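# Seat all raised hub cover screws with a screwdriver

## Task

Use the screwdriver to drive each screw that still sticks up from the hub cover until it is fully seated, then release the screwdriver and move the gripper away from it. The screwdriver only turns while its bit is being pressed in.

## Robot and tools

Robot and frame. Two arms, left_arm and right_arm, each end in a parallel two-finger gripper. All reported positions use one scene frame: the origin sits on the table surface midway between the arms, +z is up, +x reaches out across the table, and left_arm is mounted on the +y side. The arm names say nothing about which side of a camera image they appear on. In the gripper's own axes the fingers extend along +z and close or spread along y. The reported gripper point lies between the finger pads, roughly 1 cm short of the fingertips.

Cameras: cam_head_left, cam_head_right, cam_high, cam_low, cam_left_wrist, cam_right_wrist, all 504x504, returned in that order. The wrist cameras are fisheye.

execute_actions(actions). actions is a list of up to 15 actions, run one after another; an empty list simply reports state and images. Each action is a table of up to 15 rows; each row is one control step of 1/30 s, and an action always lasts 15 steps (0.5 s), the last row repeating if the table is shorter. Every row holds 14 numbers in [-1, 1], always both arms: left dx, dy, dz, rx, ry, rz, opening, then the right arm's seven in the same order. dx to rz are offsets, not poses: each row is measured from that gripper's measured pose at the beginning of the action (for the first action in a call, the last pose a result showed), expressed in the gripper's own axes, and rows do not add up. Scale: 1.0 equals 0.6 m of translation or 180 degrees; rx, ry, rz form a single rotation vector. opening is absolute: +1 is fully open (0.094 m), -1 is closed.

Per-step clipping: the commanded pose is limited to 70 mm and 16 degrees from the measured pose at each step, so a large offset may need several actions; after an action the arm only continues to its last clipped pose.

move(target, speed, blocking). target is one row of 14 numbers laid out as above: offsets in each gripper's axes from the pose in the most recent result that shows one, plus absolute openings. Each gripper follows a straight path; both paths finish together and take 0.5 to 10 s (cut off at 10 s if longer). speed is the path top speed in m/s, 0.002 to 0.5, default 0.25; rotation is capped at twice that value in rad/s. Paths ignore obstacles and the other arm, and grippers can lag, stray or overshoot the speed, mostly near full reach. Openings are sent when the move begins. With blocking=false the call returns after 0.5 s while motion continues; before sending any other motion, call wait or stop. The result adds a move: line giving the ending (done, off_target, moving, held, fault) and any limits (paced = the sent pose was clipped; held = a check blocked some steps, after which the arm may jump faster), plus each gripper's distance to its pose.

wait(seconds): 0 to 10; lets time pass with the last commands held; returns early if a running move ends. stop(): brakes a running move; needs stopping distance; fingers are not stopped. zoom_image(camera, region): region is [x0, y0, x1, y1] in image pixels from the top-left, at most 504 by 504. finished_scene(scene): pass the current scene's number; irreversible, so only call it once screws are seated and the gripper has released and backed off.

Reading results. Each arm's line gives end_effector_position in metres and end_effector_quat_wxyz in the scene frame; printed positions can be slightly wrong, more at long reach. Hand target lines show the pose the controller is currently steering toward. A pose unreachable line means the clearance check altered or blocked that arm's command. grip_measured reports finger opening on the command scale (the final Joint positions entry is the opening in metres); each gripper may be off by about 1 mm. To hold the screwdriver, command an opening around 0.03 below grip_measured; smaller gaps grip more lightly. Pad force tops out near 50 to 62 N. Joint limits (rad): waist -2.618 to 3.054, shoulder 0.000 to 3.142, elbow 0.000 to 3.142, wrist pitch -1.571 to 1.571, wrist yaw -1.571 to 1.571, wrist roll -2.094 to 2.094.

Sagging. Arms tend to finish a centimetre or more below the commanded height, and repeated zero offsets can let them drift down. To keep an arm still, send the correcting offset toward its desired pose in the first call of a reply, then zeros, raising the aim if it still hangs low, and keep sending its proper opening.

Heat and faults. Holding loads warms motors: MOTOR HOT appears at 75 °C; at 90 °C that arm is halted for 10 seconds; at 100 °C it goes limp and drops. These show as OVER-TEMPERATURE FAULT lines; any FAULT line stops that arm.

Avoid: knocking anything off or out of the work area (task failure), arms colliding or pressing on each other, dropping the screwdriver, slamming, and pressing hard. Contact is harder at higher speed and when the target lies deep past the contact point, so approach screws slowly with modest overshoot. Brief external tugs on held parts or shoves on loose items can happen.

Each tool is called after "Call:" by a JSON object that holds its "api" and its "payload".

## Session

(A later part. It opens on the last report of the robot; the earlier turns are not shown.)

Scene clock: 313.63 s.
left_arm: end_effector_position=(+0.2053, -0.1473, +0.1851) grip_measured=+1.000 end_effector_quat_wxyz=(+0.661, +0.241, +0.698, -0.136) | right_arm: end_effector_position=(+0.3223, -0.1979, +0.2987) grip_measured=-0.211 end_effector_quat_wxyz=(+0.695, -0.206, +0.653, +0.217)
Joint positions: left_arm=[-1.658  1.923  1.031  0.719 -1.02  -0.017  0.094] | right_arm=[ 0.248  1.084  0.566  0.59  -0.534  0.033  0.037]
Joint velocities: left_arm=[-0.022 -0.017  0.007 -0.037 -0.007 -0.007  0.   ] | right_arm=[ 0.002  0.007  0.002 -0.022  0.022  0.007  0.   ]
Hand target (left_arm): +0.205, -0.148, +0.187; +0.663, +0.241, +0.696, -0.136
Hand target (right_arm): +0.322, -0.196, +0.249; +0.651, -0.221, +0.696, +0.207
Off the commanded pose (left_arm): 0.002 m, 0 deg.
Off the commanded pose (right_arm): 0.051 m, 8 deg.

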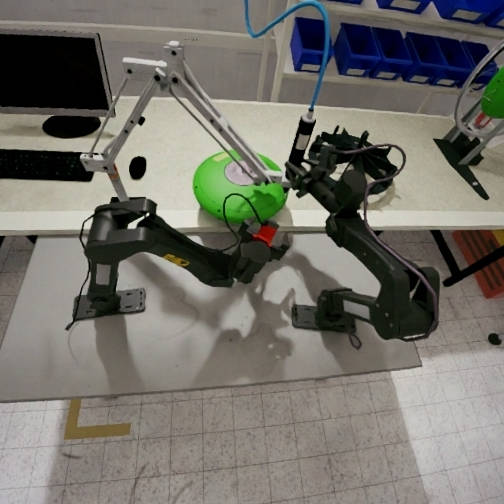

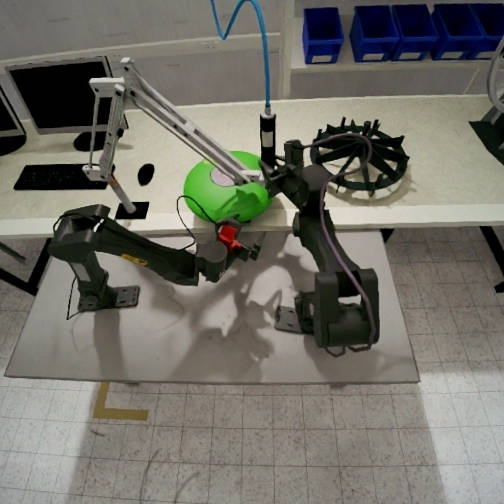

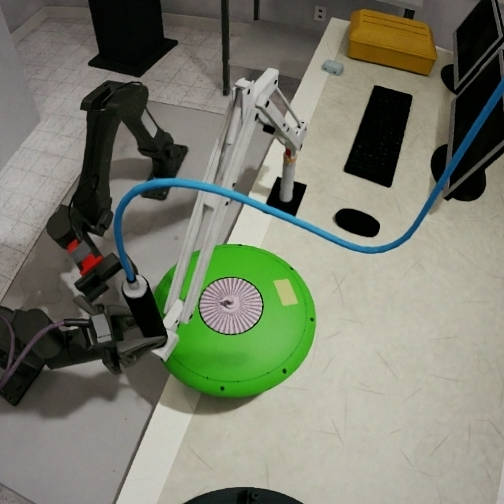

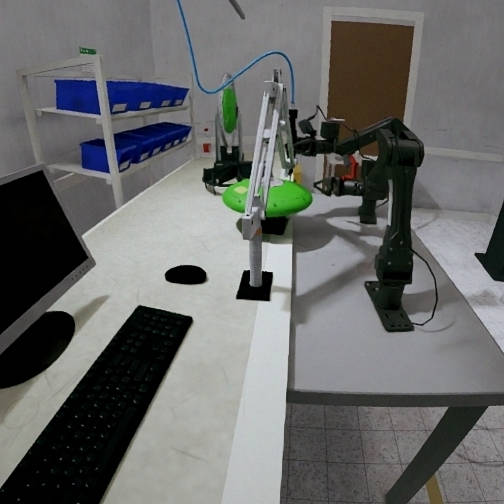

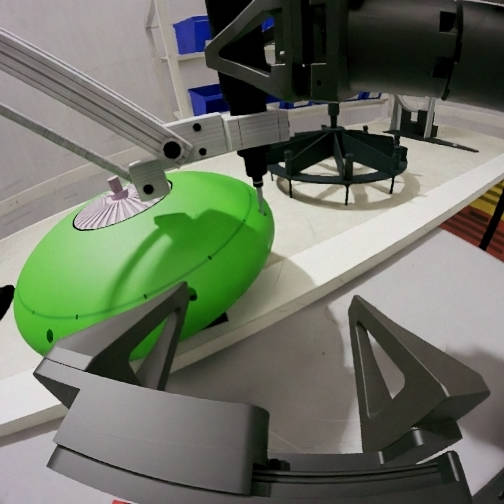

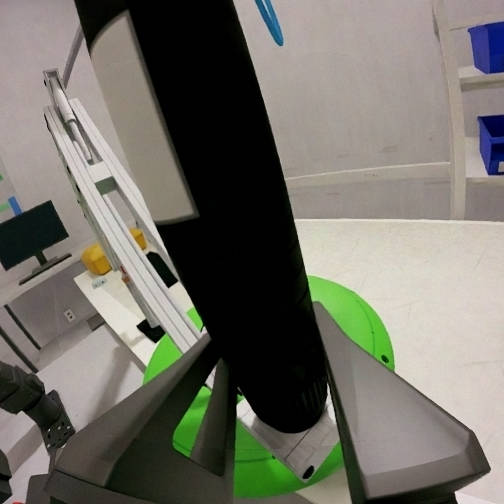

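Call:
{"api": "move", "payload": {"target": [-0.02,0,-0.1,0.05,0,0,1,-0.12,0,0.006,0,0,0,-0.26], "speed": 0.1}}

Call:
{"api": "move", "payload": {"target": [-0.04,0.15,-0.15,0.1,0,0,1,-0.13,0.176,0.27,-0.045,0,0,-0.26], "speed": 0.2}}

Call:
{"api": "zoom_image", "payload": {"camera": "cam_high", "region": [145,230,325,410]}}

Scene clock: 320.80 s.
left_arm: end_effector_position=(+0.1583, -0.1212, +0.1982) grip_measured=+1.000 end_effector_quat_wxyz=(+0.642, +0.291, +0.686, -0.179) | right_arm: end_effector_position=(+0.3281, -0.1962, +0.3555) grip_measured=-0.211 end_effector_quat_wxyz=(+0.687, -0.207, +0.661, +0.222)
Joint positions: left_arm=[-1.754  1.732  0.868  0.664 -0.976 -0.036  0.094] | right_arm=[ 0.248  1.07   0.808  0.31  -0.543  0.034  0.037]
Joint velocities: left_arm=[-0.007  0.007 -0.007  0.022  0.022 -0.037  0.   ] | right_arm=[-0.007 -0.022 -0.012 -0.022  0.007 -0.066  0.001]
Hand target (left_arm): +0.154, -0.119, +0.202; +0.639, +0.292, +0.686, -0.190
Hand target (right_arm): +0.323, -0.198, +0.371; +0.696, -0.206, +0.653, +0.217
Off the commanded pose (left_arm): 0.006 m, 1 deg.
Off the commanded pose (right_arm): 0.017 m, 1 deg.
move: off_target (right_arm)

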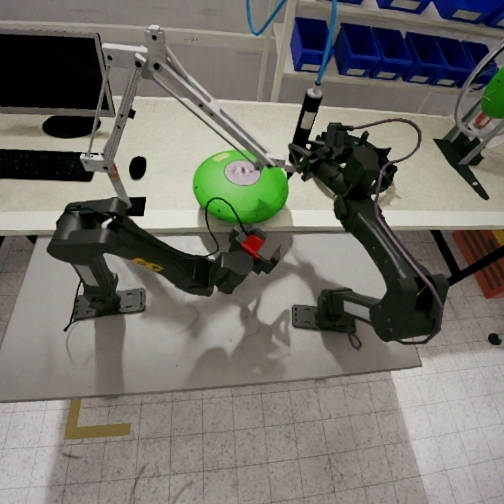

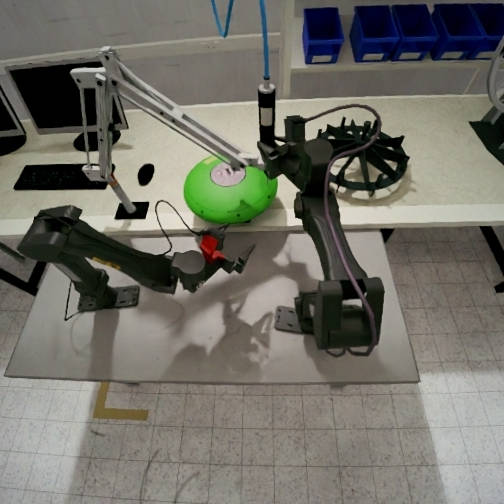

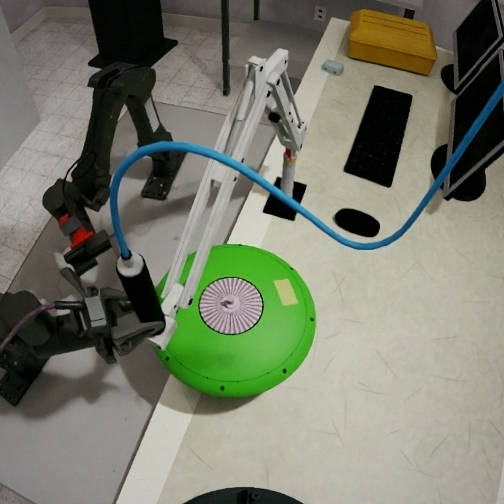

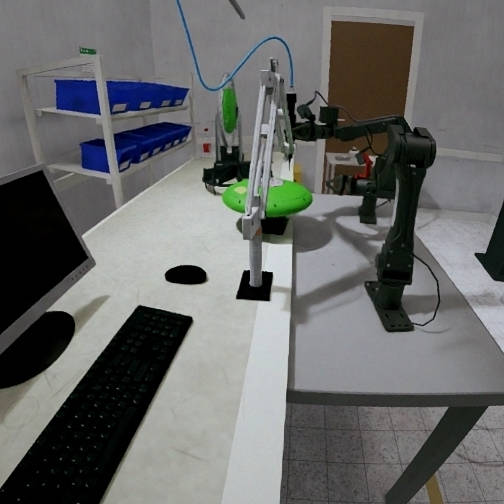

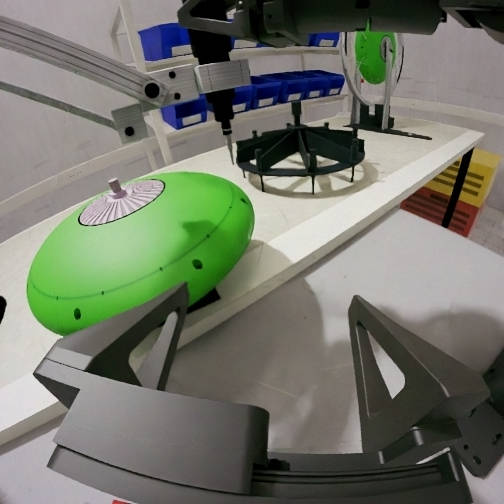

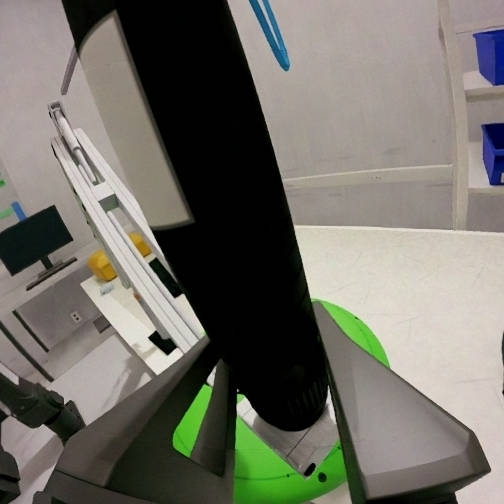

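Scene clock: 322.57 s.
left_arm: end_effector_position=(+0.1429, -0.0036, +0.2420) grip_measured=+1.000 end_effector_quat_wxyz=(+0.586, +0.388, +0.653, -0.283) | right_arm: end_effector_position=(+0.3967, -0.0178, +0.4321) grip_measured=-0.211 end_effector_quat_wxyz=(+0.666, -0.256, +0.647, +0.269)
Joint positions: left_arm=[-1.687  0.941  0.502  0.254 -0.598 -0.019  0.094] | right_arm=[ 0.7    1.602  1.528  0.108 -0.236  0.014  0.037]
Joint velocities: left_arm=[ 0.007 -0.022 -0.002 -0.066 -0.007  0.022  0.   ] | right_arm=[ 0.002  0.002 -0.017  0.022 -0.022 -0.007  0.   ]
Hand target (left_arm): +0.144, -0.002, +0.245; +0.588, +0.389, +0.650, -0.283
Hand target (right_arm): +0.397, -0.018, +0.441; +0.671, -0.256, +0.643, +0.267
Off the commanded pose (left_arm): 0.004 m, 0 deg.
Off the commanded pose (right_arm): 0.009 m, 1 deg.
move: done

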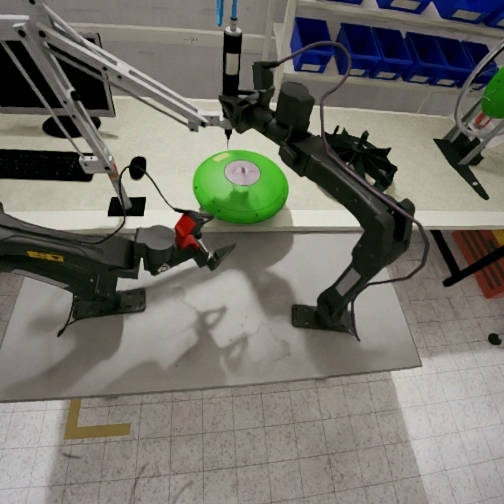

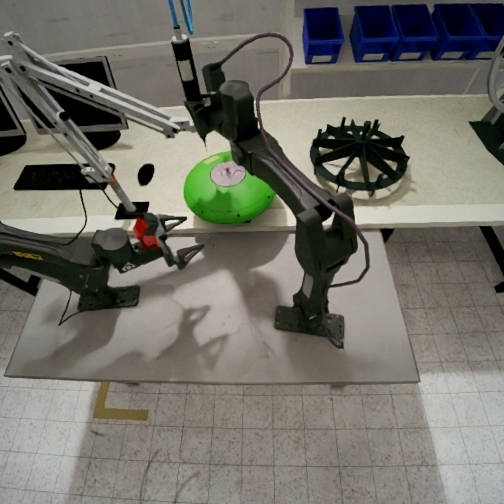

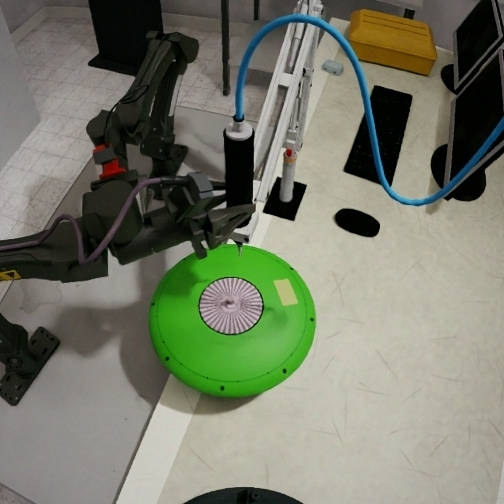

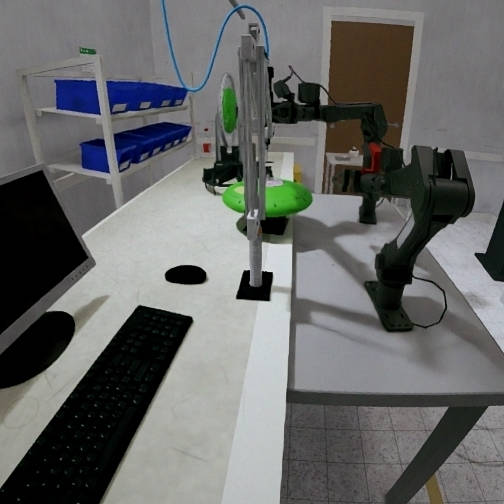

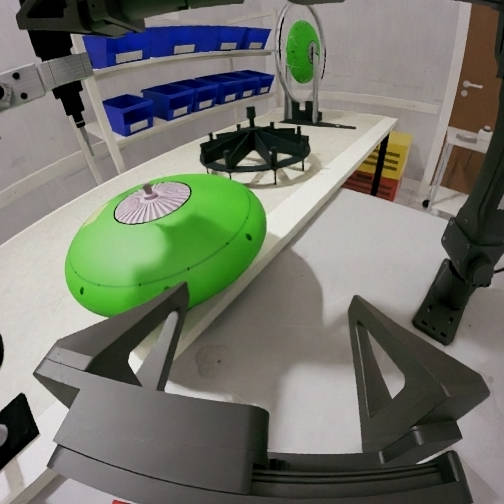

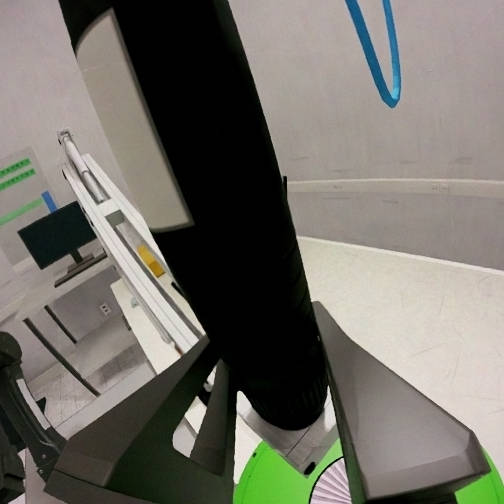

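Region (145, 230, 325, 410) of cam_high's 504x504 image, scaled by 2.800, with more detail than that image has.

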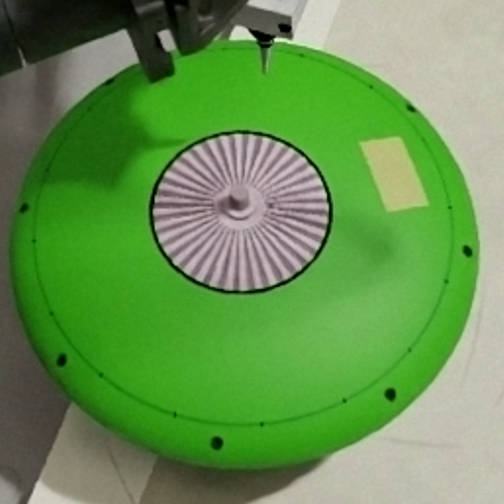

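Call:
{"api": "execute_actions", "payload": {"actions": [[[-0.005,0,0,0,0,0,1,-0.015,0,0,0,0,0,1]]]}}

Call:
{"api": "move", "payload": {"target": [-0.005,0,0,0,0,0,1,-0.01,0,-0.3,0,0,0,1]}}

Call:
{"api": "zoom_image", "payload": {"camera": "cam_high", "region": [260,250,330,390]}}

Call:
{"api": "zoom_image", "payload": {"camera": "cam_low", "region": [215,170,320,225]}}

Scene clock: 326.53 s.
left_arm: end_effector_position=(+0.1428, -0.0035, +0.2408) grip_measured=+1.000 end_effector_quat_wxyz=(+0.585, +0.390, +0.653, -0.281) | right_arm: end_effector_position=(+0.3962, -0.0181, +0.4353) grip_measured=+1.000 end_effector_quat_wxyz=(+0.666, -0.256, +0.647, +0.269)
Joint positions: left_arm=[-1.687  0.941  0.502  0.249 -0.597 -0.019  0.094] | right_arm=[ 0.7    1.602  1.541  0.095 -0.236  0.015  0.094]
Joint velocities: left_arm=[-0.002  0.017 -0.007 -0.007  0.037 -0.051  0.   ] | right_arm=[ 0.007 -0.007  0.007  0.037  0.022 -0.066  0.   ]
Hand target (left_arm): +0.143, -0.004, +0.245; +0.587, +0.388, +0.653, -0.283
Hand target (right_arm): +0.397, -0.018, +0.441; +0.666, -0.256, +0.647, +0.269
Off the commanded pose (left_arm): 0.004 m, 0 deg.
Off the commanded pose (right_arm): 0.006 m, 0 deg.

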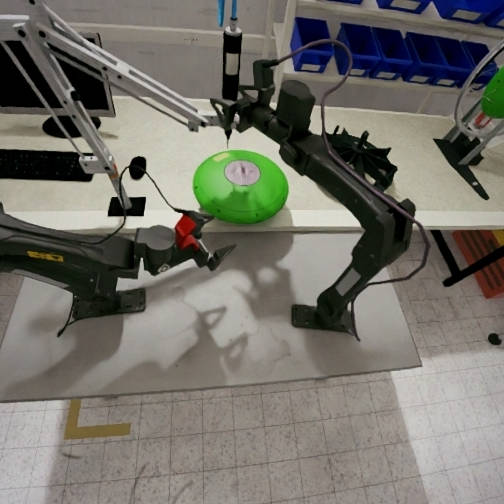

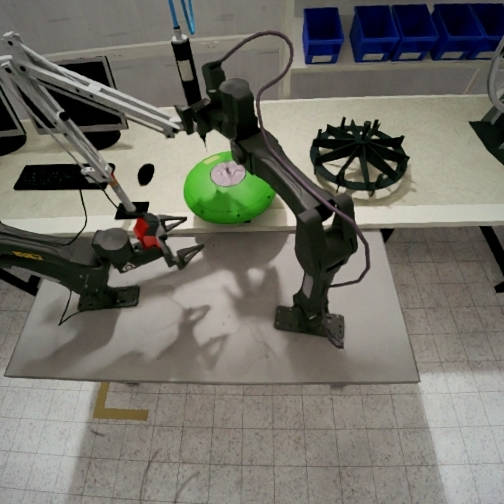

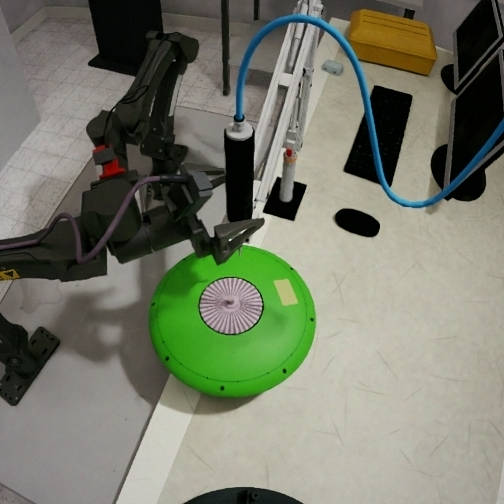

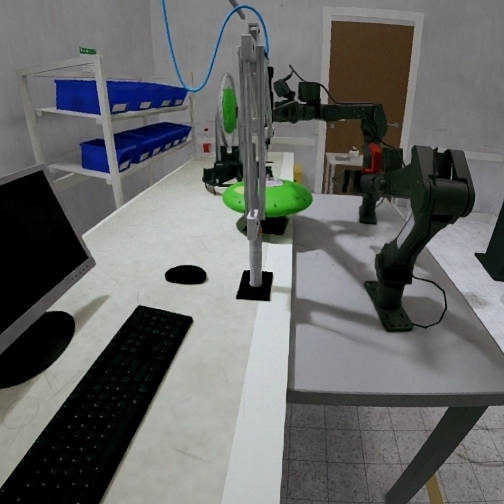

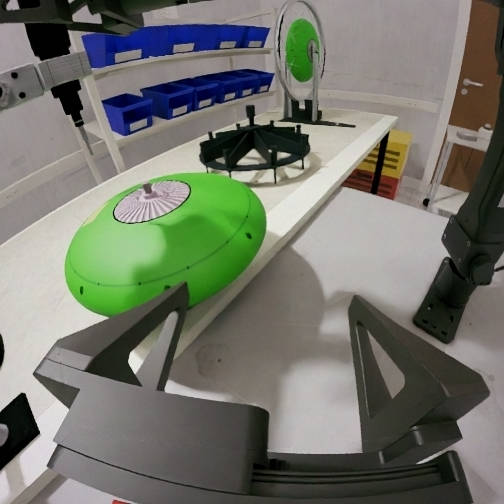

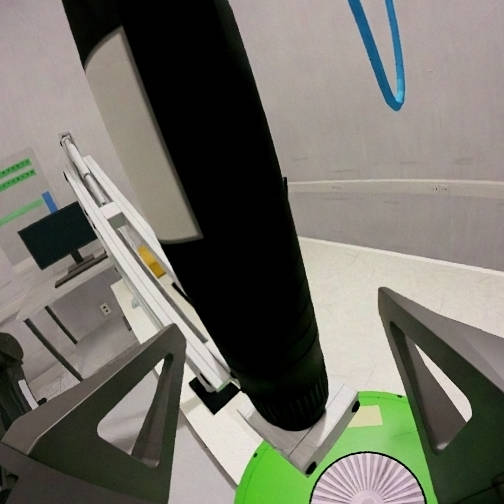

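Scene clock: 327.93 s.
left_arm: end_effector_position=(+0.1428, -0.0033, +0.2396) grip_measured=+1.000 end_effector_quat_wxyz=(+0.584, +0.391, +0.654, -0.280) | right_arm: end_effector_position=(+0.2687, -0.1414, +0.4485) grip_measured=+1.000 end_effector_quat_wxyz=(+0.678, -0.257, +0.635, +0.267)
Joint positions: left_arm=[-1.687  0.941  0.502  0.243 -0.597 -0.019  0.094] | right_arm=[ 0.462  0.99   1.128 -0.068 -0.472  0.023  0.094]
Joint velocities: left_arm=[-0.002  0.002 -0.012 -0.007 -0.022 -0.051  0.   ] | right_arm=[-0.002 -0.007 -0.002  0.022 -0.037 -0.007  0.   ]
Hand target (left_arm): +0.143, -0.004, +0.244; +0.585, +0.390, +0.653, -0.281
Hand target (right_arm): +0.267, -0.143, +0.436; +0.666, -0.256, +0.647, +0.270
Off the commanded pose (left_arm): 0.004 m, 0 deg.
Off the commanded pose (right_arm): 0.013 m, 2 deg.
move: off_target (right_arm)

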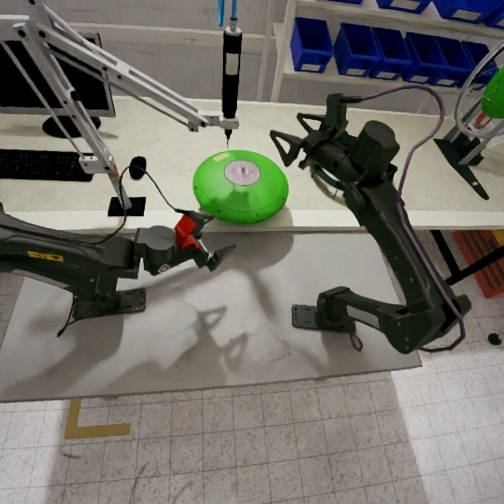

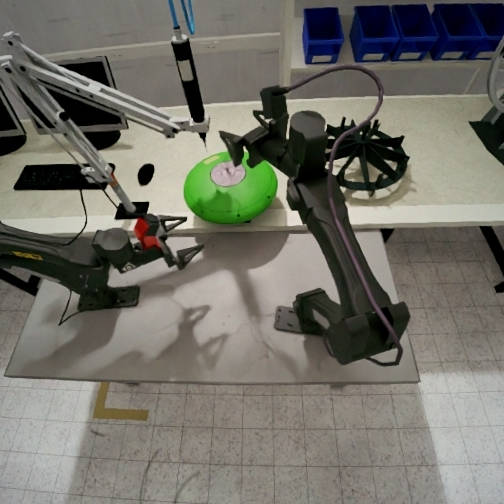

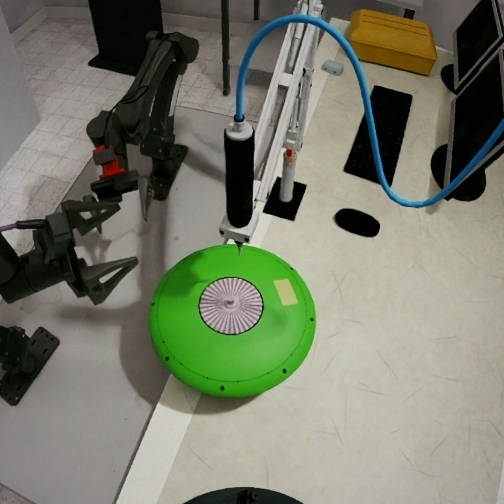

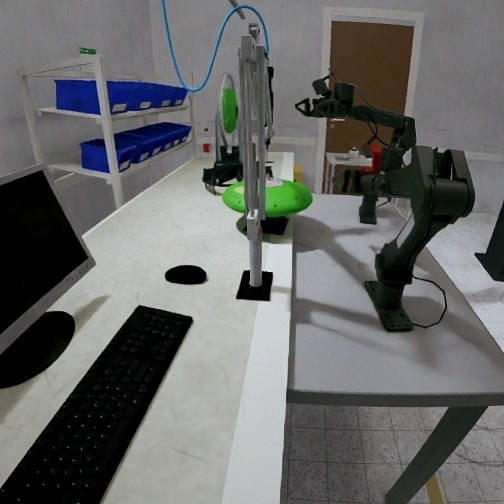

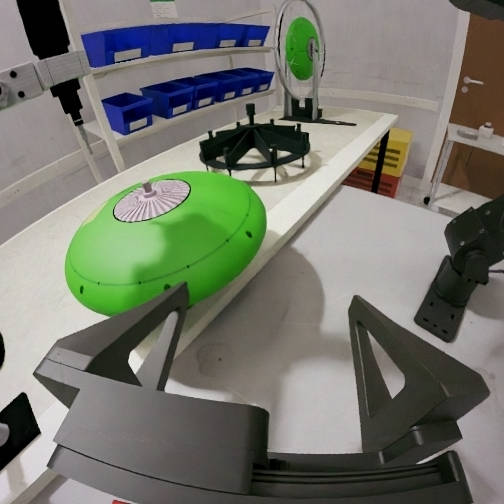

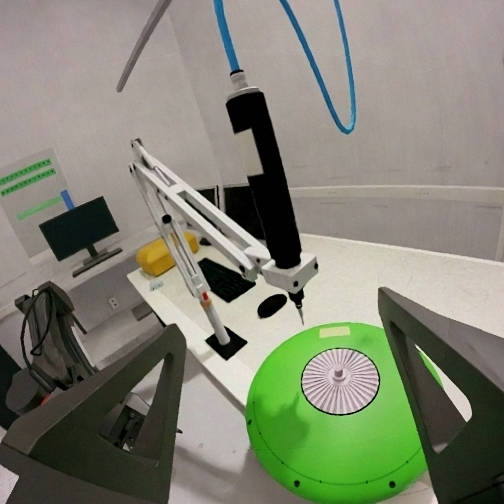

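Region (260, 250, 330, 390) of cam_high's 504x504 image, scaled by 3.600, with more detail than that image has.

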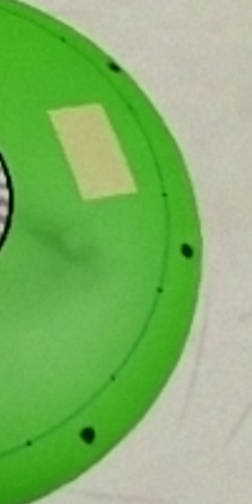

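Region (215, 170, 320, 225) of cam_low's 504x504 image, scaled by 4.800, with more detail than that image has; it fills the top 264 rows of this view, and the rest is white.

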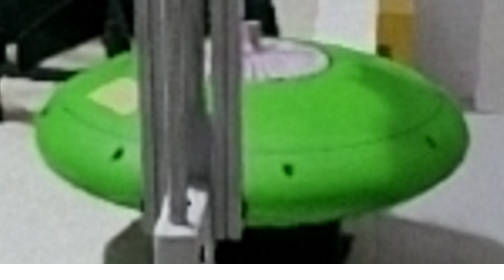

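Call:
{"api": "finished_scene", "payload": {"scene": 1}}

The scene is finished: the task was done.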